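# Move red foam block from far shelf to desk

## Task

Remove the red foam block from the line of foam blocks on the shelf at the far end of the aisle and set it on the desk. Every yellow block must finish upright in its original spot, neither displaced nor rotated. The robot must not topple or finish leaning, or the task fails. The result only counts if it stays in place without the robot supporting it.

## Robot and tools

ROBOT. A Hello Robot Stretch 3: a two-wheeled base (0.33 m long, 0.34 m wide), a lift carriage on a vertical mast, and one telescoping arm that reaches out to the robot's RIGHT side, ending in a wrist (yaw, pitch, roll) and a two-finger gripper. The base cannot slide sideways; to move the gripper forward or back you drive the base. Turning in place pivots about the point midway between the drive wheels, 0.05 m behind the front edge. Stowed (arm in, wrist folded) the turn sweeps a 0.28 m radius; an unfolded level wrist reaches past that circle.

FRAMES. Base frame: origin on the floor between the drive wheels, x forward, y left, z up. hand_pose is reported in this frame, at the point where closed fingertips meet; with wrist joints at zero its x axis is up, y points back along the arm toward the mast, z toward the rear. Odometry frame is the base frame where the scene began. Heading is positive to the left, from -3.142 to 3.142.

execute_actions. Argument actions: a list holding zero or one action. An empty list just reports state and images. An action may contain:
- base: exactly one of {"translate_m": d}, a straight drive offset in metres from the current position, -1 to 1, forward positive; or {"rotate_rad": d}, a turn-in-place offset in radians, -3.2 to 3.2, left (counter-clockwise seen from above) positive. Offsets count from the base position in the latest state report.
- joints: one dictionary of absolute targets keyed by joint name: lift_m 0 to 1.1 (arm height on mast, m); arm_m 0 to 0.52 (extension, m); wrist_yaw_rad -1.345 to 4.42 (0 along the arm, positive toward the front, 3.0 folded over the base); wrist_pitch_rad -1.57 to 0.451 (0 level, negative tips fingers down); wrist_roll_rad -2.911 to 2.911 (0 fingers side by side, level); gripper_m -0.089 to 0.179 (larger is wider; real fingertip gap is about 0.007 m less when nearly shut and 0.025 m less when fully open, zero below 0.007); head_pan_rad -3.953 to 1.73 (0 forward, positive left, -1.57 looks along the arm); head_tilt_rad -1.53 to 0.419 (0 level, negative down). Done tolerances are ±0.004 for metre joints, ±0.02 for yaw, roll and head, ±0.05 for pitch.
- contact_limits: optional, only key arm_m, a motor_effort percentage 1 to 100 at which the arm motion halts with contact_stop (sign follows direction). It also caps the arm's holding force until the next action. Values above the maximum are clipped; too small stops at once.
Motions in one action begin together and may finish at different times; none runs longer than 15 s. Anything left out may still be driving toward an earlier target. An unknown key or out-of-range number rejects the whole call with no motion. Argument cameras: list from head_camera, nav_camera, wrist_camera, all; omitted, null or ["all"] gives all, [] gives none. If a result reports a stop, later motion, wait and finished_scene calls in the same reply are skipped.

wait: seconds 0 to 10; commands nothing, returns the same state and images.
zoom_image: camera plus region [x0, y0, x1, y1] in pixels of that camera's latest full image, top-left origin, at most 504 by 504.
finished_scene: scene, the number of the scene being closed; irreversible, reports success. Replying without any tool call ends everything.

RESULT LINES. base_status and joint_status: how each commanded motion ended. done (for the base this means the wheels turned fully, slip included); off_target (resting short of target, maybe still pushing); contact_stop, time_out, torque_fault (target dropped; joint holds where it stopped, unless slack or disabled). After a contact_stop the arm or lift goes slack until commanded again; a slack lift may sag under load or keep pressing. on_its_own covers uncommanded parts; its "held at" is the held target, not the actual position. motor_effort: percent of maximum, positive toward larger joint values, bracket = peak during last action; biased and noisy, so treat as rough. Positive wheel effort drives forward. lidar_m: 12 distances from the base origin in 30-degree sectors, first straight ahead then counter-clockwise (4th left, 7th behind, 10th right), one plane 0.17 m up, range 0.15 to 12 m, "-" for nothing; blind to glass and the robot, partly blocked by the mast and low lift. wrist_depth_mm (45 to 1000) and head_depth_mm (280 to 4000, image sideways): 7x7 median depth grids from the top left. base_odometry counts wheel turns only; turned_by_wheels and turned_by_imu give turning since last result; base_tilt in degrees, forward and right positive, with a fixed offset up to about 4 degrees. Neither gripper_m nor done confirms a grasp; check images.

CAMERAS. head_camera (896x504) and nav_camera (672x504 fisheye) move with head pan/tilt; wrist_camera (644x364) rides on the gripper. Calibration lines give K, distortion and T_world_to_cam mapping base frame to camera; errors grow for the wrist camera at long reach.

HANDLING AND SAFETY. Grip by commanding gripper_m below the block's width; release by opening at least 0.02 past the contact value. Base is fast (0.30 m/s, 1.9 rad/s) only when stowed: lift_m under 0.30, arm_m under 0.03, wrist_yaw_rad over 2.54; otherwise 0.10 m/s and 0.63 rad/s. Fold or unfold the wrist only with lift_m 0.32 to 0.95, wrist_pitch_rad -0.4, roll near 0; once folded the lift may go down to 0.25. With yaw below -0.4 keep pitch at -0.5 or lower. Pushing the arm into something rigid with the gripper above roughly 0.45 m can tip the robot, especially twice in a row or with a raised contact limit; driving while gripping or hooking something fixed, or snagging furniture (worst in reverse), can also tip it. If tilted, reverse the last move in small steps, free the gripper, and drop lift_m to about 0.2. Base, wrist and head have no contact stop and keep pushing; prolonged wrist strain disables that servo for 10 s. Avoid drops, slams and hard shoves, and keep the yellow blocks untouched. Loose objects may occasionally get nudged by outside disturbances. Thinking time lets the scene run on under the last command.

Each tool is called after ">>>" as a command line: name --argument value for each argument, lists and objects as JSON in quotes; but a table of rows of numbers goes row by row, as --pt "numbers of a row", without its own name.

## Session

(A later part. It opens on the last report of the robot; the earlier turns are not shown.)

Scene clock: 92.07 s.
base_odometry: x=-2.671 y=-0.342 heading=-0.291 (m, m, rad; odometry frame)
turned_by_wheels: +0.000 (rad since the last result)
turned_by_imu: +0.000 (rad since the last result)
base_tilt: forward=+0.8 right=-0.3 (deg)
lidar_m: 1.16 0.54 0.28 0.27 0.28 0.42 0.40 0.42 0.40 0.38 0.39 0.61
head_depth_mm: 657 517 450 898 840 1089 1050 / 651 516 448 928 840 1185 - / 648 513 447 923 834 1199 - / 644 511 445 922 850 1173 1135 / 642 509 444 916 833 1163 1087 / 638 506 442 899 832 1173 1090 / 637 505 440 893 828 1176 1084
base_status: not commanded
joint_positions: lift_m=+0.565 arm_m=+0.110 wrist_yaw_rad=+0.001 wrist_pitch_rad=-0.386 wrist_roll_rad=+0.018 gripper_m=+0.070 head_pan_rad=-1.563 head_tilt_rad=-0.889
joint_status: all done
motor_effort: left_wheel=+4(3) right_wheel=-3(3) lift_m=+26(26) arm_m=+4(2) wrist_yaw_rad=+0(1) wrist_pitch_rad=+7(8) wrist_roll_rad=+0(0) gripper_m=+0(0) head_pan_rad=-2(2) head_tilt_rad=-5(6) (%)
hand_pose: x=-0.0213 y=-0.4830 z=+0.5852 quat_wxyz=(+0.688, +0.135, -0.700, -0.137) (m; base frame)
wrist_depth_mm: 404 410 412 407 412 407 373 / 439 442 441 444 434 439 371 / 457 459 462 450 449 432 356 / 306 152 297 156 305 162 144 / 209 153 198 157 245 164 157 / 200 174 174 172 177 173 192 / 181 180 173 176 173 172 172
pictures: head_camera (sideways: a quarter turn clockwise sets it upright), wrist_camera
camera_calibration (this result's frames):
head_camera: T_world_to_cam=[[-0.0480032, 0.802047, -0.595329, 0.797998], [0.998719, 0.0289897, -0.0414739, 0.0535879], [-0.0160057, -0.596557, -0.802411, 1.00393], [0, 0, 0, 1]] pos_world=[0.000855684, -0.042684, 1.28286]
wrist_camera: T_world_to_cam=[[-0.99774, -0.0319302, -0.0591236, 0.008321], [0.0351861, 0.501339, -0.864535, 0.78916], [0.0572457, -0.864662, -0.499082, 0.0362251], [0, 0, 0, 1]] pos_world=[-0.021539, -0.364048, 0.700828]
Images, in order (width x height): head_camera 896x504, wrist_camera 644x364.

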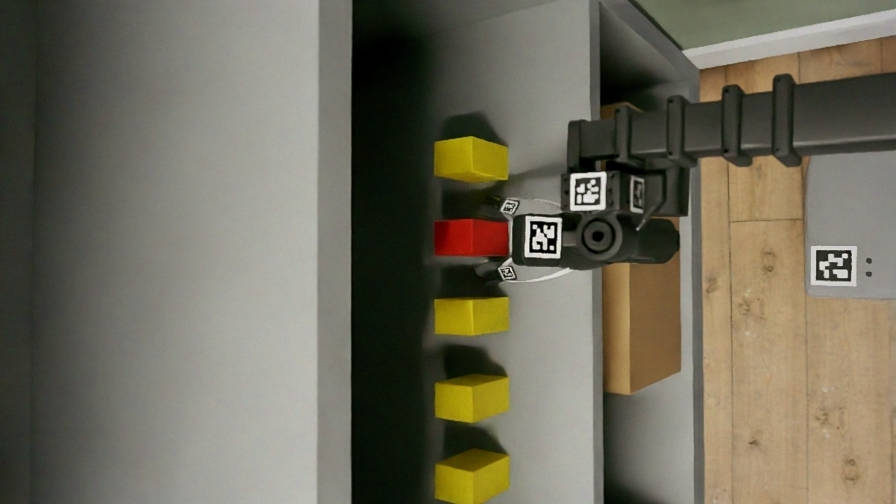

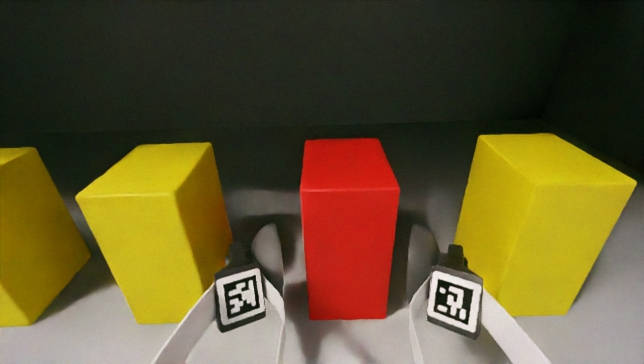

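>>> execute_actions --actions '[{"joints":{"arm_m":0.13}}]' --cameras '["wrist_camera"]'

>>> execute_actions --actions '[{"joints":{"gripper_m":0.015}}]' --cameras '[]'

>>> execute_actions --actions '[{"joints":{"lift_m":0.59}}]' --cameras '["wrist_camera"]'

Scene clock: 97.83 s.
base_odometry: x=-2.671 y=-0.342 heading=-0.291 (m, m, rad; odometry frame)
turned_by_wheels: +0.000 (rad since the last result)
turned_by_imu: -0.001 (rad since the last result)
base_tilt: forward=+1.0 right=-0.2 (deg)
lidar_m: 1.15 0.55 0.28 0.27 0.28 0.42 0.40 0.42 0.40 0.38 0.39 0.61
head_depth_mm: 657 517 450 901 845 1086 1050 / 652 515 449 926 837 1185 - / 648 514 446 923 845 1177 - / 646 512 445 943 833 1163 1138 / 643 509 444 917 831 1159 1094 / 639 508 443 899 832 1171 1088 / 635 504 440 897 827 1178 1086
base_status: not commanded
joint_positions: lift_m=+0.565 arm_m=+0.130 wrist_yaw_rad=+0.001 wrist_pitch_rad=-0.386 wrist_roll_rad=+0.018 gripper_m=+0.070 head_pan_rad=-1.563 head_tilt_rad=-0.889
joint_status: all done
motor_effort: left_wheel=+3(4) right_wheel=-3(4) lift_m=+26(27) arm_m=+4(3) wrist_yaw_rad=+0(0) wrist_pitch_rad=+7(7) wrist_roll_rad=-1(0) gripper_m=+0(0) head_pan_rad=-2(2) head_tilt_rad=-5(6) (%)
hand_pose: x=-0.0213 y=-0.5030 z=+0.5852 quat_wxyz=(+0.688, +0.135, -0.700, -0.137) (m; base frame)
wrist_depth_mm: 388 392 388 390 391 387 367 / 419 422 417 420 419 427 369 / 449 433 441 441 447 434 376 / 346 151 315 155 305 162 140 / 130 130 248 130 133 162 127 / 198 142 167 144 144 153 142 / 180 160 173 166 165 164 162
pictures: wrist_camera
camera_calibration (this result's frames):
wrist_camera: T_world_to_cam=[[-0.99774, -0.0319248, -0.0591238, 0.00768404], [0.035189, 0.501338, -0.864536, 0.799186], [0.0572412, -0.864662, -0.499082, 0.0189321], [0, 0, 0, 1]] pos_world=[-0.0215396, -0.384047, 0.700828]
Images, in order (width x height): wrist_camera 644x364.

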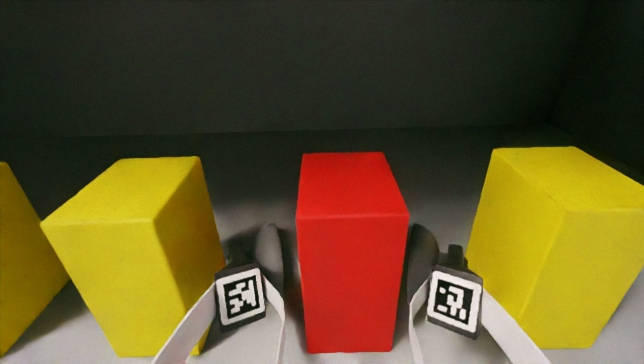

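Scene clock: 98.87 s.
base_odometry: x=-2.671 y=-0.342 heading=-0.291 (m, m, rad; odometry frame)
turned_by_wheels: +0.000 (rad since the last result)
turned_by_imu: +0.000 (rad since the last result)
base_tilt: forward=+1.0 right=-0.3 (deg)
lidar_m: 1.16 0.55 0.28 0.27 0.28 0.42 0.40 0.42 0.40 0.38 0.40 0.60
head_depth_mm: 655 518 450 897 841 1088 1051 / 653 516 449 927 840 1183 - / 649 513 447 923 837 1180 - / 644 510 445 922 835 1163 1134 / 642 509 443 919 832 1159 1093 / 639 506 442 898 831 1171 1087 / 636 505 440 899 827 1178 1089
base_status: not commanded
joint_positions: lift_m=+0.565 arm_m=+0.130 wrist_yaw_rad=+0.001 wrist_pitch_rad=-0.388 wrist_roll_rad=+0.018 gripper_m=+0.016 head_pan_rad=-1.563 head_tilt_rad=-0.889
joint_status: all done
motor_effort: left_wheel=+3(3) right_wheel=-3(3) lift_m=+26(26) arm_m=+4(4) wrist_yaw_rad=+0(0) wrist_pitch_rad=+8(8) wrist_roll_rad=+0(0) gripper_m=-15(88) head_pan_rad=-2(2) head_tilt_rad=-6(5) (%)
hand_pose: x=-0.0214 y=-0.5027 z=+0.5847 quat_wxyz=(+0.688, +0.136, -0.700, -0.138) (m; base frame)
wrist_depth_mm: 389 392 386 387 385 393 369 / 419 415 420 416 423 417 370 / 452 445 441 442 439 431 370 / 338 151 314 145 300 162 138 / 129 130 244 125 229 162 128 / 199 143 175 139 139 164 143 / 181 161 171 161 165 163 162
pictures: none
No camera images: the call's "cameras" was empty. Leave "cameras" out to get every camera's image.

Scene clock: 99.87 s.
base_odometry: x=-2.671 y=-0.342 heading=-0.291 (m, m, rad; odometry frame)
turned_by_wheels: +0.000 (rad since the last result)
turned_by_imu: +0.000 (rad since the last result)
base_tilt: forward=+0.8 right=-0.1 (deg)
lidar_m: 1.16 0.54 0.28 0.27 0.28 0.42 0.41 0.42 0.40 0.38 0.39 0.61
head_depth_mm: 657 517 450 899 842 1087 1053 / 652 515 448 925 840 - - / 649 512 447 927 - 1175 - / 645 511 445 919 832 1165 1135 / 642 510 444 918 835 1166 1091 / 637 507 442 897 831 1180 1091 / 636 505 441 896 829 1174 1086
base_status: not commanded
joint_positions: lift_m=+0.590 arm_m=+0.130 wrist_yaw_rad=+0.001 wrist_pitch_rad=-0.389 wrist_roll_rad=+0.018 gripper_m=+0.016 head_pan_rad=-1.563 head_tilt_rad=-0.889
joint_status: all done
motor_effort: left_wheel=+3(3) right_wheel=-4(3) lift_m=+40(40) arm_m=+4(4) wrist_yaw_rad=+0(0) wrist_pitch_rad=+9(9) wrist_roll_rad=-1(1) gripper_m=-15(15) head_pan_rad=-2(2) head_tilt_rad=-6(5) (%)
hand_pose: x=-0.0214 y=-0.5026 z=+0.6089 quat_wxyz=(+0.688, +0.136, -0.699, -0.138) (m; base frame)
wrist_depth_mm: 388 381 387 390 395 392 371 / 419 415 418 424 420 419 372 / 457 460 453 445 450 457 372 / 395 385 379 145 351 363 341 / 288 155 279 124 263 164 145 / 199 143 174 139 140 164 143 / 197 162 195 160 189 166 185
pictures: wrist_camera
camera_calibration (this result's frames):
wrist_camera: T_world_to_cam=[[-0.997748, -0.0315096, -0.0592194, 0.00931457], [0.035304, 0.503998, -0.862983, 0.81995], [0.0570387, -0.86313, -0.501751, 0.033506], [0, 0, 0, 1]] pos_world=[-0.0215651, -0.38404, 0.724966]
Images, in order (width x height): wrist_camera 644x364.

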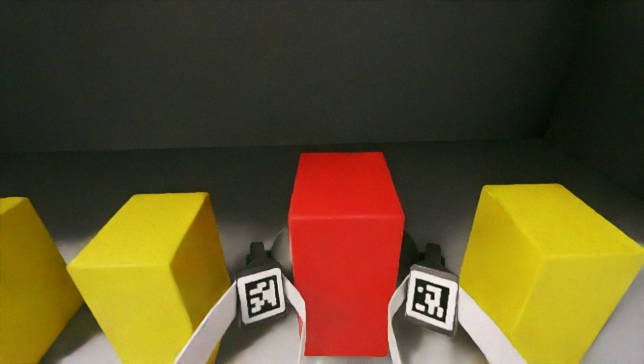

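>>> execute_actions --actions '[{"joints":{"arm_m":0}}]' --cameras '[]'

>>> execute_actions --actions '[{"joints":{"wrist_yaw_rad":2.75,"head_pan_rad":0,"head_tilt_rad":-0.6}}]' --cameras '[]'

>>> execute_actions --actions '[{"joints":{"lift_m":0.29}}]' --cameras '["wrist_camera"]'

>>> execute_actions --actions '[{"base":{"translate_m":1.0}}]' --cameras '[]'

>>> execute_actions --actions '[{"base":{"translate_m":1.0}}]' --cameras '[]'

>>> execute_actions --actions '[{"base":{"translate_m":1.0}}]'

Scene clock: 111.17 s.
base_odometry: x=-2.671 y=-0.342 heading=-0.291 (m, m, rad; odometry frame)
turned_by_wheels: +0.000 (rad since the last result)
turned_by_imu: -0.001 (rad since the last result)
base_tilt: forward=+1.0 right=-0.2 (deg)
lidar_m: 1.15 0.55 0.28 0.27 0.28 0.42 0.41 0.42 0.40 0.38 0.39 0.61
head_depth_mm: 658 518 451 898 842 1082 1049 / 652 515 449 923 838 1170 - / 648 514 447 923 839 1113 - / 646 511 445 924 726 1171 - / 642 509 443 916 834 1157 1089 / 639 506 442 899 831 1178 1086 / 635 504 440 897 827 1178 1086
base_status: not commanded
joint_positions: lift_m=+0.590 arm_m=+0.000 wrist_yaw_rad=+0.000 wrist_pitch_rad=-0.389 wrist_roll_rad=+0.018 gripper_m=+0.016 head_pan_rad=-1.563 head_tilt_rad=-0.889
joint_status: all done
motor_effort: left_wheel=+3(3) right_wheel=-4(4) lift_m=+40(40) arm_m=-3(3) wrist_yaw_rad=+0(0) wrist_pitch_rad=+9(9) wrist_roll_rad=+0(0) gripper_m=-14(15) head_pan_rad=-2(2) head_tilt_rad=-6(5) (%)
hand_pose: x=-0.0214 y=-0.3732 z=+0.6089 quat_wxyz=(+0.688, +0.136, -0.699, -0.138) (m; base frame)
wrist_depth_mm: 507 504 507 498 502 498 376 / 538 547 538 541 555 515 373 / 538 500 498 527 478 457 377 / 303 293 274 145 277 342 338 / 302 286 285 125 262 283 280 / 244 243 247 139 140 232 232 / 208 206 200 160 189 199 198
pictures: none
No camera images: the call's "cameras" was empty. Leave "cameras" out to get every camera's image.

Scene clock: 113.53 s.
base_odometry: x=-2.671 y=-0.342 heading=-0.291 (m, m, rad; odometry frame)
turned_by_wheels: +0.000 (rad since the last result)
turned_by_imu: +0.000 (rad since the last result)
base_tilt: forward=+1.0 right=-0.1 (deg)
lidar_m: 1.15 0.54 0.28 0.27 0.28 0.42 0.40 0.42 0.40 0.38 0.39 0.61
head_depth_mm: 957 962 1485 1253 1024 919 1050 / 3497 1374 1505 1402 1373 1303 1162 / 3641 - 2819 2104 1665 1387 1181 / 3573 - 2788 2095 1659 1381 1180 / 3515 3856 2794 2096 1659 1370 1173 / 3571 3640 1499 1499 1489 1309 1151 / 1164 1085 1058 918 916 848 1006
base_status: not commanded
joint_positions: lift_m=+0.590 arm_m=+0.000 wrist_yaw_rad=+2.748 wrist_pitch_rad=-0.389 wrist_roll_rad=+0.018 gripper_m=+0.016 head_pan_rad=-0.007 head_tilt_rad=-0.606
joint_status: all done
motor_effort: left_wheel=+3(3) right_wheel=-4(3) lift_m=+40(40) arm_m=-2(3) wrist_yaw_rad=+2(1) wrist_pitch_rad=+9(9) wrist_roll_rad=+0(0) gripper_m=-15(15) head_pan_rad=+3(36) head_tilt_rad=+3(26) (%)
hand_pose: x=+0.0661 y=+0.0653 z=+0.6089 quat_wxyz=(+0.270, +0.713, -0.004, +0.648) (m; base frame)
wrist_depth_mm: 556 609 640 726 661 488 429 / 595 630 679 743 663 503 500 / - 546 538 522 508 489 571 / - 382 377 145 425 565 753 / - 325 449 125 684 617 802 / - 498 491 138 140 708 869 / 607 - 470 161 670 765 771
pictures: none
No camera images: the call's "cameras" was empty. Leave "cameras" out to get every camera's image.

Scene clock: 117.10 s.
base_odometry: x=-2.671 y=-0.342 heading=-0.291 (m, m, rad; odometry frame)
turned_by_wheels: +0.000 (rad since the last result)
turned_by_imu: -0.001 (rad since the last result)
base_tilt: forward=+0.8 right=-0.1 (deg)
lidar_m: 1.15 0.55 0.28 0.27 0.28 0.42 0.41 0.42 0.40 0.38 0.40 0.61
head_depth_mm: 955 965 1483 1250 1028 921 1048 / 3469 1373 1505 1404 1376 1309 1165 / 3661 - 2835 2089 1668 1382 1178 / 3647 - 2804 2086 1661 1383 1174 / 3508 3902 2785 2084 1660 1368 1173 / 3516 3660 1504 1493 1480 1313 1147 / 1161 1089 1065 921 915 846 1011
base_status: not commanded
joint_positions: lift_m=+0.290 arm_m=+0.000 wrist_yaw_rad=+2.749 wrist_pitch_rad=-0.389 wrist_roll_rad=+0.018 gripper_m=+0.016 head_pan_rad=-0.007 head_tilt_rad=-0.606
joint_status: all done
motor_effort: left_wheel=+3(3) right_wheel=-3(3) lift_m=+26(33) arm_m=-2(2) wrist_yaw_rad=+1(1) wrist_pitch_rad=+9(9) wrist_roll_rad=-1(0) gripper_m=-15(15) head_pan_rad=+3(3) head_tilt_rad=+3(3) (%)
hand_pose: x=+0.0660 y=+0.0653 z=+0.3094 quat_wxyz=(+0.270, +0.713, -0.003, +0.648) (m; base frame)
wrist_depth_mm: 560 605 639 706 669 483 429 / 382 369 360 348 588 506 584 / - 283 320 357 616 528 660 / - 304 344 146 611 562 671 / - 336 376 125 515 579 629 / 422 367 391 139 139 526 514 / 379 - - 158 415 444 442
pictures: wrist_camera
camera_calibration (this result's frames):
wrist_camera: T_world_to_cam=[[0.933514, -0.353614, -0.0592264, -0.00981412], [-0.226041, -0.452224, -0.862786, 0.351727], [0.27831, 0.81881, -0.502089, 0.244083], [0, 0, 0, 1]] pos_world=[0.0207356, -0.0442689, 0.425435]
Images, in order (width x height): wrist_camera 644x364.

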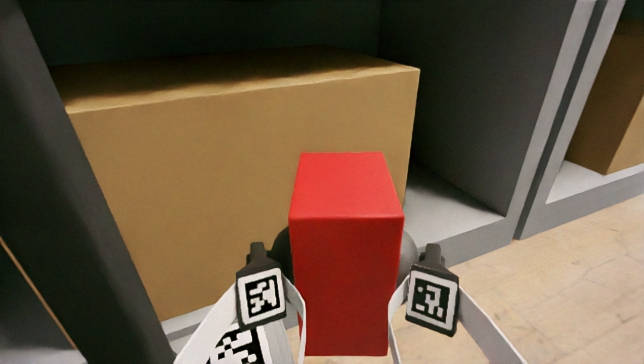

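Scene clock: 122.20 s.
base_odometry: x=-1.713 y=-0.629 heading=-0.291 (m, m, rad; odometry frame)
turned_by_wheels: +0.000 (rad since the last result)
turned_by_imu: -0.001 (rad since the last result)
base_tilt: forward=+1.0 right=-0.3 (deg)
lidar_m: 2.88 0.50 0.31 0.29 0.30 0.50 1.05 0.54 0.37 0.36 0.37 0.54
head_depth_mm: 2740 3109 2856 2128 1671 1393 953 / 2728 3146 2865 2108 1675 1392 1184 / 2712 3124 2832 2102 1663 1383 1181 / 2711 3103 2824 2095 1673 1385 1177 / 2722 3050 2822 2087 1658 1377 1174 / 2725 3081 2785 2071 1657 1369 1175 / 2754 3124 2768 2061 1641 1370 1010
base_status: done
joint_positions: lift_m=+0.290 arm_m=+0.000 wrist_yaw_rad=+2.749 wrist_pitch_rad=-0.389 wrist_roll_rad=+0.018 gripper_m=+0.016 head_pan_rad=-0.007 head_tilt_rad=-0.605
joint_status: not commanded
motor_effort: left_wheel=+3(14) right_wheel=-3(7) lift_m=+26(26) arm_m=-2(2) wrist_yaw_rad=+1(2) wrist_pitch_rad=+9(9) wrist_roll_rad=-1(1) gripper_m=-14(15) head_pan_rad=+3(3) head_tilt_rad=+1(3) (%)
hand_pose: x=+0.0659 y=+0.0653 z=+0.3094 quat_wxyz=(+0.270, +0.713, -0.003, +0.648) (m; base frame)
wrist_depth_mm: 574 614 681 741 578 439 - / 383 371 357 384 578 470 - / - 310 342 389 591 975 - / - 333 374 145 600 774 804 / - 369 408 124 530 619 636 / 339 407 426 138 140 530 525 / 372 - - 159 423 449 441
pictures: none
No camera images: the call's "cameras" was empty. Leave "cameras" out to get every camera's image.

Scene clock: 127.30 s.
base_odometry: x=-0.755 y=-0.915 heading=-0.291 (m, m, rad; odometry frame)
turned_by_wheels: +0.000 (rad since the last result)
turned_by_imu: -0.001 (rad since the last result)
base_tilt: forward=+0.9 right=-0.2 (deg)
lidar_m: 1.89 2.43 1.94 1.88 0.80 0.63 1.14 0.63 0.76 1.89 1.95 2.13
head_depth_mm: 1954 2215 2488 2113 1674 1389 1187 / 1939 2211 2465 2121 1681 1390 1183 / 1920 2202 2493 2095 1683 1391 1181 / 1920 2189 2445 2083 1664 1385 1176 / 1905 2182 2445 2082 1663 1373 1173 / 1886 2124 2416 2071 1652 1375 1176 / 1932 2152 2412 2071 1649 1365 1174
base_status: done
joint_positions: lift_m=+0.290 arm_m=+0.000 wrist_yaw_rad=+2.749 wrist_pitch_rad=-0.390 wrist_roll_rad=+0.018 gripper_m=+0.016 head_pan_rad=-0.007 head_tilt_rad=-0.605
joint_status: not commanded
motor_effort: left_wheel=+3(14) right_wheel=-4(5) lift_m=+26(27) arm_m=-2(2) wrist_yaw_rad=+1(1) wrist_pitch_rad=+9(9) wrist_roll_rad=+0(0) gripper_m=-15(14) head_pan_rad=+2(3) head_tilt_rad=+2(1) (%)
hand_pose: x=+0.0659 y=+0.0653 z=+0.3093 quat_wxyz=(+0.270, +0.713, -0.003, +0.648) (m; base frame)
wrist_depth_mm: - - - - - - - / - - - - - - - / - - - - - - - / - 875 832 145 808 784 786 / - 677 664 124 595 636 633 / 525 538 552 139 140 545 521 / 470 - - 158 421 441 445
pictures: none
No camera images: the call's "cameras" was empty. Leave "cameras" out to get every camera's image.

Scene clock: 132.40 s.
base_odometry: x=+0.203 y=-1.202 heading=-0.291 (m, m, rad; odometry frame)
turned_by_wheels: +0.000 (rad since the last result)
turned_by_imu: -0.001 (rad since the last result)
base_tilt: forward=+0.9 right=-0.2 (deg)
lidar_m: 1.35 0.91 1.87 1.89 1.94 1.63 1.59 1.60 1.94 1.86 1.31 1.29
head_depth_mm: 1123 1196 778 1654 1682 1393 1189 / 1121 1192 775 1642 1656 1395 1185 / 1116 1185 768 1638 1672 1380 1184 / 1110 1180 764 638 1663 1382 1176 / 1111 1167 759 633 1660 1373 1173 / 1098 1157 754 630 1606 1344 1173 / 1099 1147 750 627 1553 1365 1158
base_status: done
joint_positions: lift_m=+0.290 arm_m=+0.000 wrist_yaw_rad=+2.749 wrist_pitch_rad=-0.390 wrist_roll_rad=+0.018 gripper_m=+0.016 head_pan_rad=-0.007 head_tilt_rad=-0.605
joint_status: not commanded
motor_effort: left_wheel=+4(14) right_wheel=-4(7) lift_m=+26(27) arm_m=-2(2) wrist_yaw_rad=+1(1) wrist_pitch_rad=+9(9) wrist_roll_rad=-1(1) gripper_m=-14(15) head_pan_rad=+3(3) head_tilt_rad=+2(2) (%)
hand_pose: x=+0.0659 y=+0.0653 z=+0.3093 quat_wxyz=(+0.270, +0.713, -0.003, +0.648) (m; base frame)
wrist_depth_mm: - - - - - - - / - - - - - - - / - - - - - - - / - 874 855 145 761 793 703 / - 656 654 124 604 638 647 / 537 548 551 139 140 527 519 / 464 - - 159 425 445 436
pictures: head_camera (sideways: a quarter turn clockwise sets it upright), nav_camera (sideways: a quarter turn counterclockwise sets it upright), wrist_camera
camera_calibration (this result's frames):
head_camera: T_world_to_cam=[[-0.60349, -0.0379659, -0.796466, 1.0635], [-0.00227591, 0.998944, -0.0458932, 0.0654637], [0.797367, -0.0258834, -0.602939, 0.739539], [0, 0, 0, 1]] pos_world=[0.0522788, -0.00587582, 1.29595]
nav_camera: T_world_to_cam=[[0.569745, 0.00824613, 0.82178, -1.03096], [-0.00425792, -0.999907, 0.0129856, 0.035091], [0.821811, -0.0108975, -0.569657, 0.690324], [0, 0, 0, 1]] pos_world=[0.0202168, 0.051112, 1.24001]
wrist_camera: T_world_to_cam=[[0.933752, -0.352986, -0.0592285, -0.00971712], [-0.225757, -0.452429, -0.862753, 0.351686], [0.277743, 0.818968, -0.502145, 0.244116], [0, 0, 0, 1]] pos_world=[0.0206672, -0.0442406, 0.425424]
Images, in order (width x height): head_camera 896x504, nav_camera 672x504, wrist_camera 644x364.

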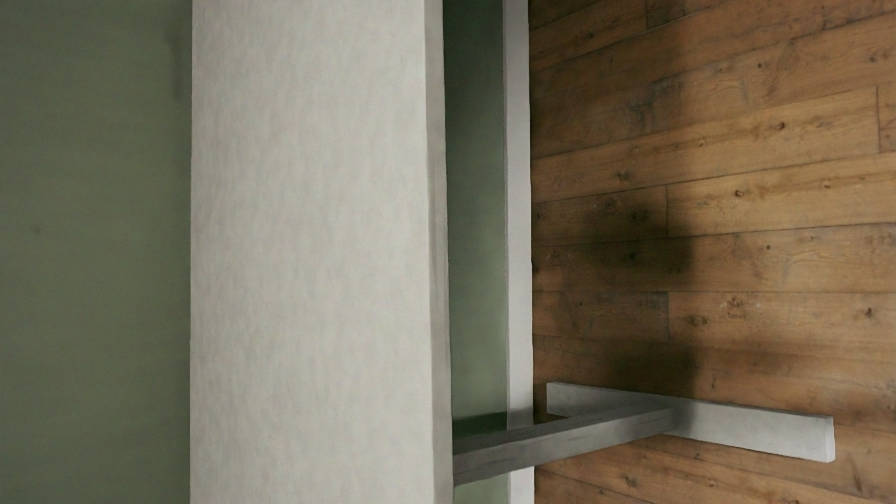

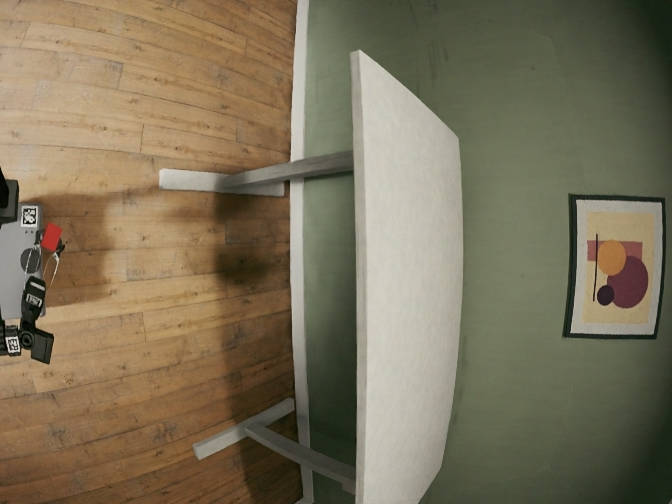

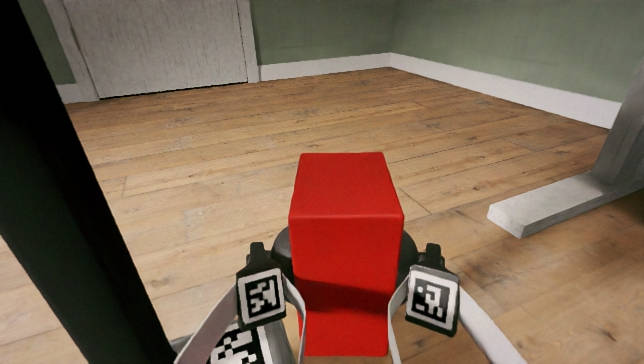

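>>> execute_actions --actions '[{"base":{"rotate_rad":1.57},"joints":{"lift_m":0.9,"head_pan_rad":-1.57}}]' --cameras '[]'

>>> execute_actions --actions '[{"joints":{"wrist_yaw_rad":0}}]' --cameras '[]'

>>> execute_actions --actions '[{"joints":{"lift_m":1.07}}]' --cameras '[]'

>>> execute_actions --actions '[{"joints":{"arm_m":0.34}}]'

Scene clock: 147.97 s.
base_odometry: x=+0.203 y=-1.202 heading=+1.279 (m, m, rad; odometry frame)
turned_by_wheels: +1.570 (rad since the last result)
turned_by_imu: +1.568 (rad since the last result)
base_tilt: forward=+0.8 right=-0.2 (deg)
lidar_m: 1.89 1.94 1.62 1.58 1.61 1.94 1.86 1.29 1.28 1.35 0.91 1.88
head_depth_mm: 1115 1192 778 1638 1679 - - / 1117 1193 769 1638 1678 - - / 1115 1184 767 1637 1667 1457 - / 1114 1175 763 1634 1667 - - / 1111 1165 757 1633 1650 - 1127 / 1110 1153 753 1106 1521 1362 1149 / 1107 1147 752 1038 1591 1363 1166
base_status: done
joint_positions: lift_m=+0.900 arm_m=+0.000 wrist_yaw_rad=+2.749 wrist_pitch_rad=-0.390 wrist_roll_rad=+0.017 gripper_m=+0.016 head_pan_rad=-1.563 head_tilt_rad=-0.605
joint_status: all done
motor_effort: left_wheel=-4(11) right_wheel=+3(8) lift_m=+40(42) arm_m=-3(3) wrist_yaw_rad=+1(1) wrist_pitch_rad=+9(9) wrist_roll_rad=+0(0) gripper_m=-16(15) head_pan_rad=-2(35) head_tilt_rad=+1(2) (%)
hand_pose: x=+0.0659 y=+0.0653 z=+0.9187 quat_wxyz=(+0.270, +0.713, -0.003, +0.648) (m; base frame)
wrist_depth_mm: - - - - - - - / - - - - - - - / - - - - - - - / - - - 145 - - - / - - - 124 - - - / - - - 139 139 - - / - - - 159 - - -
pictures: none
No camera images: the call's "cameras" was empty. Leave "cameras" out to get every camera's image.

Scene clock: 150.33 s.
base_odometry: x=+0.203 y=-1.202 heading=+1.279 (m, m, rad; odometry frame)
turned_by_wheels: +0.000 (rad since the last result)
turned_by_imu: +0.000 (rad since the last result)
base_tilt: forward=+1.0 right=-0.1 (deg)
lidar_m: 1.89 1.94 1.62 1.59 1.61 1.94 1.86 1.29 1.28 1.35 0.91 1.88
head_depth_mm: 1120 1189 776 1652 1670 - - / 1118 1195 772 1638 1681 - - / 1111 1182 765 1637 1720 - - / 1115 1173 761 1633 480 - 1177 / 1116 1164 756 1625 1654 1374 1177 / 1112 1155 754 1105 1521 1344 1172 / 1106 1144 750 1042 1597 1364 1172
base_status: not commanded
joint_positions: lift_m=+0.900 arm_m=+0.000 wrist_yaw_rad=+0.002 wrist_pitch_rad=-0.390 wrist_roll_rad=+0.018 gripper_m=+0.016 head_pan_rad=-1.563 head_tilt_rad=-0.605
joint_status: all done
motor_effort: left_wheel=-4(4) right_wheel=+3(3) lift_m=+40(40) arm_m=-3(2) wrist_yaw_rad=-1(0) wrist_pitch_rad=+9(9) wrist_roll_rad=-1(0) gripper_m=-15(15) head_pan_rad=-3(2) head_tilt_rad=+1(2) (%)
hand_pose: x=-0.0211 y=-0.3731 z=+0.9187 quat_wxyz=(+0.688, +0.137, -0.699, -0.138) (m; base frame)
wrist_depth_mm: 983 985 926 940 956 879 792 / 421 400 382 369 355 349 333 / 290 288 286 288 - - - / - - - 145 - - - / - - - 125 - - - / - - - 138 139 - - / - - - 160 - - -
pictures: none
No camera images: the call's "cameras" was empty. Leave "cameras" out to get every camera's image.

Scene clock: 152.70 s.
base_odometry: x=+0.203 y=-1.202 heading=+1.279 (m, m, rad; odometry frame)
turned_by_wheels: +0.000 (rad since the last result)
turned_by_imu: +0.000 (rad since the last result)
base_tilt: forward=+0.9 right=-0.3 (deg)
lidar_m: 1.89 1.94 1.62 1.58 1.61 1.94 1.86 1.29 1.28 1.35 0.90 1.88
head_depth_mm: 1115 - - - - 1319 1183 / 1116 - - - - - 1177 / 1111 - - - - - 1184 / 1116 1186 - - 1661 1351 1176 / 1111 1160 759 1633 1653 1377 1173 / 1109 1158 754 1106 1524 1341 1170 / 1112 1146 749 1043 1596 1357 1166
base_status: not commanded
joint_positions: lift_m=+1.070 arm_m=+0.000 wrist_yaw_rad=+0.001 wrist_pitch_rad=-0.390 wrist_roll_rad=+0.018 gripper_m=+0.016 head_pan_rad=-1.563 head_tilt_rad=-0.605
joint_status: all done
motor_effort: left_wheel=-3(3) right_wheel=+3(3) lift_m=+40(41) arm_m=-3(2) wrist_yaw_rad=+0(1) wrist_pitch_rad=+9(9) wrist_roll_rad=+0(0) gripper_m=-15(15) head_pan_rad=-3(3) head_tilt_rad=+1(2) (%)
hand_pose: x=-0.0212 y=-0.3731 z=+1.0887 quat_wxyz=(+0.688, +0.137, -0.699, -0.138) (m; base frame)
wrist_depth_mm: - 988 969 974 968 - 951 / - - - - - - - / - 766 719 700 678 675 642 / - 518 505 144 463 488 477 / 404 401 395 125 364 383 374 / - - 882 139 140 - - / - - - 160 - - -
pictures: none
No camera images: the call's "cameras" was empty. Leave "cameras" out to get every camera's image.

Scene clock: 156.40 s.
base_odometry: x=+0.203 y=-1.202 heading=+1.279 (m, m, rad; odometry frame)
turned_by_wheels: +0.000 (rad since the last result)
turned_by_imu: -0.001 (rad since the last result)
base_tilt: forward=+0.9 right=-0.1 (deg)
lidar_m: 1.89 1.95 1.62 1.58 1.60 1.94 1.86 1.30 1.28 1.35 0.91 1.88
head_depth_mm: - 1188 773 1645 1681 1392 1184 / - 1034 768 1638 1676 1385 1180 / - 1020 764 1637 1668 1377 1178 / 1095 1172 760 1630 1671 1384 1175 / 1109 1164 755 1634 1655 1376 1177 / 1106 1158 753 1109 1520 1338 1169 / 1105 1145 748 1025 1598 1371 1167
base_status: not commanded
joint_positions: lift_m=+1.070 arm_m=+0.340 wrist_yaw_rad=+0.000 wrist_pitch_rad=-0.390 wrist_roll_rad=+0.018 gripper_m=+0.016 head_pan_rad=-1.563 head_tilt_rad=-0.605
joint_status: all done
motor_effort: left_wheel=-3(4) right_wheel=+3(2) lift_m=+40(40) arm_m=+4(4) wrist_yaw_rad=+0(1) wrist_pitch_rad=+9(9) wrist_roll_rad=+0(1) gripper_m=-16(15) head_pan_rad=-3(2) head_tilt_rad=+2(3) (%)
hand_pose: x=-0.0214 y=-0.7125 z=+1.0887 quat_wxyz=(+0.688, +0.136, -0.699, -0.138) (m; base frame)
wrist_depth_mm: 688 674 681 676 667 682 670 / 743 721 748 731 730 732 707 / 786 764 709 698 669 654 645 / 553 505 508 145 459 477 468 / 400 395 394 124 350 381 372 / 325 322 328 139 139 309 307 / 275 274 266 160 253 262 260
pictures: head_camera (sideways: a quarter turn clockwise sets it upright), nav_camera (sideways: a quarter turn counterclockwise sets it upright), wrist_camera
camera_calibration (this result's frames):
head_camera: T_world_to_cam=[[-0.0467573, 0.602873, -0.796466, 1.06011], [0.998804, 0.0168344, -0.0458932, 0.0593571], [-0.0142597, -0.79766, -0.602939, 0.74449], [0, 0, 0, 1]] pos_world=[0.000897841, -0.0462595, 1.29595]
nav_camera: T_world_to_cam=[[0.0165488, -0.569564, 0.82178, -1.02758], [-0.999862, -0.0103153, 0.0129856, 0.0411642], [0.00108081, -0.821882, -0.569656, 0.695331], [0, 0, 0, 1]] pos_world=[0.0574123, -0.0133704, 1.24001]
wrist_camera: T_world_to_cam=[[-0.997756, -0.0311788, -0.0592468, 0.031317], [0.0354398, 0.504823, -0.862495, 1.33985], [0.0568007, -0.86266, -0.502585, 0.0943268], [0, 0, 0, 1]] pos_world=[-0.021595, -0.594036, 1.20487]
Images, in order (width x height): head_camera 896x504, nav_camera 672x504, wrist_camera 644x364.

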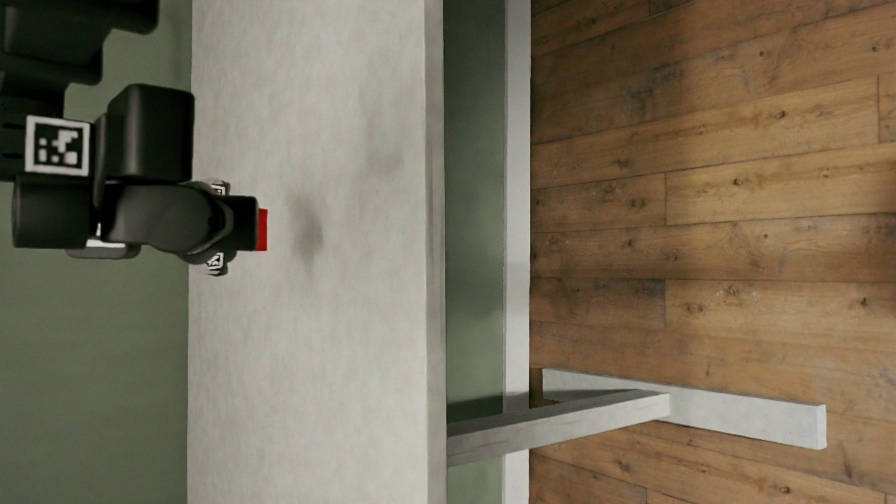

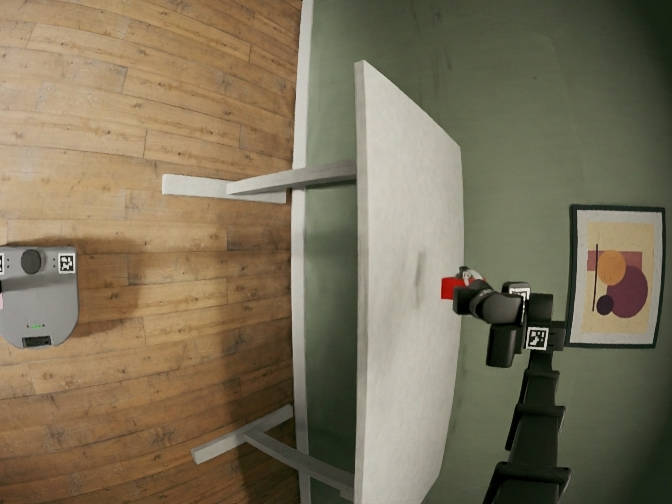

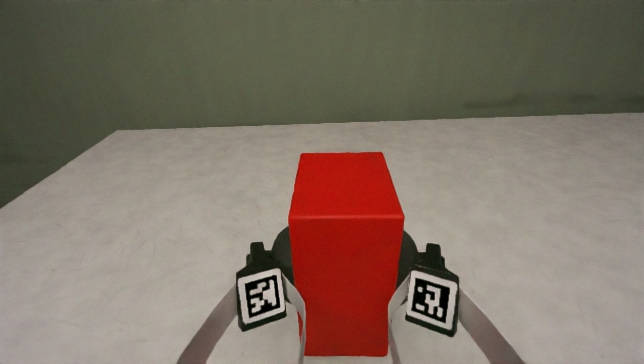

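>>> execute_actions --actions '[{"joints":{"lift_m":0.991}}]' --cameras '["wrist_camera"]'

Scene clock: 162.43 s.
base_odometry: x=+0.203 y=-1.202 heading=+1.279 (m, m, rad; odometry frame)
turned_by_wheels: +0.000 (rad since the last result)
turned_by_imu: -0.001 (rad since the last result)
base_tilt: forward=+0.8 right=-0.1 (deg)
lidar_m: 1.89 1.94 1.62 1.59 1.60 1.94 1.86 1.29 1.29 1.35 0.90 1.88
head_depth_mm: 1119 1213 - 1642 1675 1388 1180 / 1120 - 732 1639 1670 1390 1181 / 1114 - 696 1631 1669 1375 1183 / 1114 1183 708 1631 1659 1381 1181 / 1112 1158 757 1632 1650 1376 1173 / 1111 1153 753 1105 1524 1342 1173 / 1107 1143 751 1018 1603 1366 1167
base_status: not commanded
joint_positions: lift_m=+0.991 arm_m=+0.340 wrist_yaw_rad=+0.000 wrist_pitch_rad=-0.390 wrist_roll_rad=+0.018 gripper_m=+0.016 head_pan_rad=-1.563 head_tilt_rad=-0.605
joint_status: all done
motor_effort: left_wheel=-4(3) right_wheel=+3(2) lift_m=+27(31) arm_m=+4(4) wrist_yaw_rad=+0(0) wrist_pitch_rad=+9(9) wrist_roll_rad=+0(0) gripper_m=-15(15) head_pan_rad=-2(2) head_tilt_rad=+1(2) (%)
hand_pose: x=-0.0214 y=-0.7125 z=+1.0102 quat_wxyz=(+0.688, +0.136, -0.699, -0.138) (m; base frame)
wrist_depth_mm: 697 678 691 671 663 673 681 / 726 708 724 714 703 708 697 / 501 492 485 467 462 452 439 / 358 351 342 146 316 330 325 / 274 272 269 124 240 257 256 / 225 223 222 139 139 212 211 / 189 187 183 161 173 181 179
pictures: wrist_camera
camera_calibration (this result's frames):
wrist_camera: T_world_to_cam=[[-0.997756, -0.0311787, -0.0592468, 0.0266657], [0.0354398, 0.504823, -0.862495, 1.27213], [0.0568006, -0.86266, -0.502585, 0.0548698], [0, 0, 0, 1]] pos_world=[-0.021595, -0.594037, 1.12637]
Images, in order (width x height): wrist_camera 644x364.

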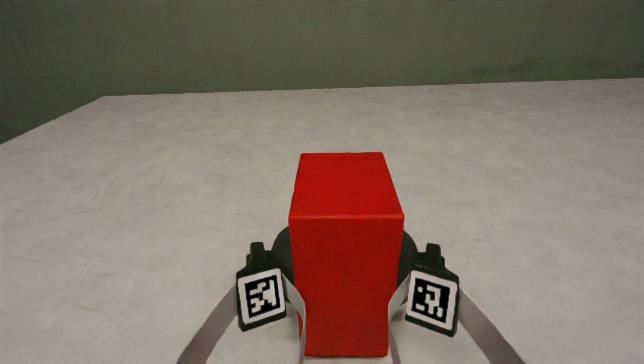

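>>> execute_actions --actions '[{"joints":{"lift_m":0.983}}]' --cameras '[]'

>>> execute_actions --actions '[{"joints":{"gripper_m":0.09}}]' --cameras '[]'

>>> execute_actions --actions '[{"joints":{"arm_m":0.25}}]' --cameras '["wrist_camera"]'

Scene clock: 167.67 s.
base_odometry: x=+0.203 y=-1.202 heading=+1.279 (m, m, rad; odometry frame)
turned_by_wheels: +0.000 (rad since the last result)
turned_by_imu: -0.001 (rad since the last result)
base_tilt: forward=+1.0 right=-0.2 (deg)
lidar_m: 1.89 1.94 1.62 1.58 1.61 1.94 1.86 1.29 1.29 1.35 0.91 1.88
head_depth_mm: 1117 1206 - 1659 1669 1392 1185 / 1114 - 731 1645 1678 1384 1181 / 1117 - 696 1631 1661 1380 1185 / 1112 1187 724 1622 1657 1377 1171 / 1109 1166 757 1622 1659 1383 1174 / 1111 1155 752 1103 1515 1336 1176 / 1106 1147 750 1020 1597 1368 1168
base_status: not commanded
joint_positions: lift_m=+0.983 arm_m=+0.340 wrist_yaw_rad=+0.000 wrist_pitch_rad=-0.390 wrist_roll_rad=+0.018 gripper_m=+0.016 head_pan_rad=-1.563 head_tilt_rad=-0.605
joint_status: all done
motor_effort: left_wheel=-3(4) right_wheel=+2(3) lift_m=+27(27) arm_m=+4(4) wrist_yaw_rad=+1(0) wrist_pitch_rad=+9(9) wrist_roll_rad=+0(1) gripper_m=-15(14) head_pan_rad=-2(3) head_tilt_rad=+2(2) (%)
hand_pose: x=-0.0214 y=-0.7125 z=+1.0022 quat_wxyz=(+0.688, +0.136, -0.699, -0.138) (m; base frame)
wrist_depth_mm: 689 681 683 680 662 675 672 / 747 723 713 714 696 699 659 / 482 470 463 452 441 432 418 / 342 336 330 144 300 317 309 / 262 261 256 124 229 244 243 / 213 211 215 139 139 203 201 / 180 179 175 161 165 172 170
pictures: none
No camera images: the call's "cameras" was empty. Leave "cameras" out to get every camera's image.

Scene clock: 168.90 s.
base_odometry: x=+0.203 y=-1.202 heading=+1.279 (m, m, rad; odometry frame)
turned_by_wheels: +0.000 (rad since the last result)
turned_by_imu: +0.000 (rad since the last result)
base_tilt: forward=+0.8 right=-0.3 (deg)
lidar_m: 1.89 1.94 1.62 1.58 1.60 1.93 1.86 1.29 1.28 1.35 0.91 1.89
head_depth_mm: 1118 1208 - 1651 1680 1391 1185 / 1116 - 734 1640 1659 1391 1185 / 1117 - 698 1641 1659 1383 1174 / 1113 1185 724 1635 1663 1377 1177 / 1109 1163 757 1628 1654 1372 1178 / 1108 1151 753 1108 1519 1339 1175 / 1106 1148 749 1019 1606 1363 1164
base_status: not commanded
joint_positions: lift_m=+0.983 arm_m=+0.340 wrist_yaw_rad=+0.000 wrist_pitch_rad=-0.390 wrist_roll_rad=+0.018 gripper_m=+0.090 head_pan_rad=-1.563 head_tilt_rad=-0.605
joint_status: all done
motor_effort: left_wheel=-3(3) right_wheel=+3(3) lift_m=+27(27) arm_m=+4(4) wrist_yaw_rad=+0(0) wrist_pitch_rad=+9(10) wrist_roll_rad=-1(1) gripper_m=+0(81) head_pan_rad=-2(2) head_tilt_rad=+2(2) (%)
hand_pose: x=-0.0214 y=-0.7125 z=+1.0022 quat_wxyz=(+0.688, +0.136, -0.699, -0.138) (m; base frame)
wrist_depth_mm: 691 691 678 669 682 650 697 / 740 735 719 704 694 698 663 / 486 468 467 443 441 436 425 / 338 340 332 147 303 315 310 / 264 257 267 129 235 247 242 / 214 212 215 145 192 210 201 / 181 179 177 165 169 168 172
pictures: none
No camera images: the call's "cameras" was empty. Leave "cameras" out to get every camera's image.

Scene clock: 170.80 s.
base_odometry: x=+0.203 y=-1.202 heading=+1.279 (m, m, rad; odometry frame)
turned_by_wheels: +0.000 (rad since the last result)
turned_by_imu: +0.000 (rad since the last result)
base_tilt: forward=+0.9 right=-0.2 (deg)
lidar_m: 1.89 1.95 1.61 1.58 1.60 1.94 1.86 1.29 1.29 1.35 0.91 1.88
head_depth_mm: 1118 1211 - 1685 1680 1392 1184 / 1115 1207 - 1639 1666 1386 1184 / 1117 1202 - 1674 1659 1387 1180 / 1111 1186 781 1672 1668 1379 1176 / 1109 1162 754 1631 1654 1377 1179 / 1104 1151 752 1108 1524 1339 1170 / 1103 1143 750 1021 1594 1360 1164
base_status: not commanded
joint_positions: lift_m=+0.983 arm_m=+0.250 wrist_yaw_rad=+0.000 wrist_pitch_rad=-0.390 wrist_roll_rad=+0.018 gripper_m=+0.090 head_pan_rad=-1.563 head_tilt_rad=-0.605
joint_status: all done
motor_effort: left_wheel=-4(4) right_wheel=+3(3) lift_m=+27(27) arm_m=-2(3) wrist_yaw_rad=+1(0) wrist_pitch_rad=+9(9) wrist_roll_rad=-1(1) gripper_m=+0(1) head_pan_rad=-2(2) head_tilt_rad=+3(3) (%)
hand_pose: x=-0.0214 y=-0.6231 z=+1.0022 quat_wxyz=(+0.688, +0.136, -0.699, -0.138) (m; base frame)
wrist_depth_mm: 768 774 759 773 756 756 747 / 835 775 800 729 719 686 682 / 485 473 455 219 442 429 420 / 340 337 326 222 321 314 309 / 261 259 268 242 252 245 245 / 213 211 217 208 205 210 203 / 180 180 177 177 175 169 172
pictures: wrist_camera
camera_calibration (this result's frames):
wrist_camera: T_world_to_cam=[[-0.997756, -0.0311749, -0.0592474, 0.0289809], [0.0354411, 0.504841, -0.862485, 1.22009], [0.0567984, -0.862649, -0.502603, 0.127993], [0, 0, 0, 1]] pos_world=[-0.0215953, -0.504634, 1.11836]
Images, in order (width x height): wrist_camera 644x364.

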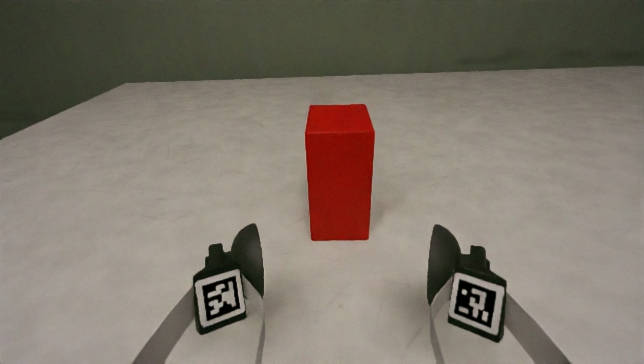

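>>> finished_scene --scene 1

The scene is finished: the task was done.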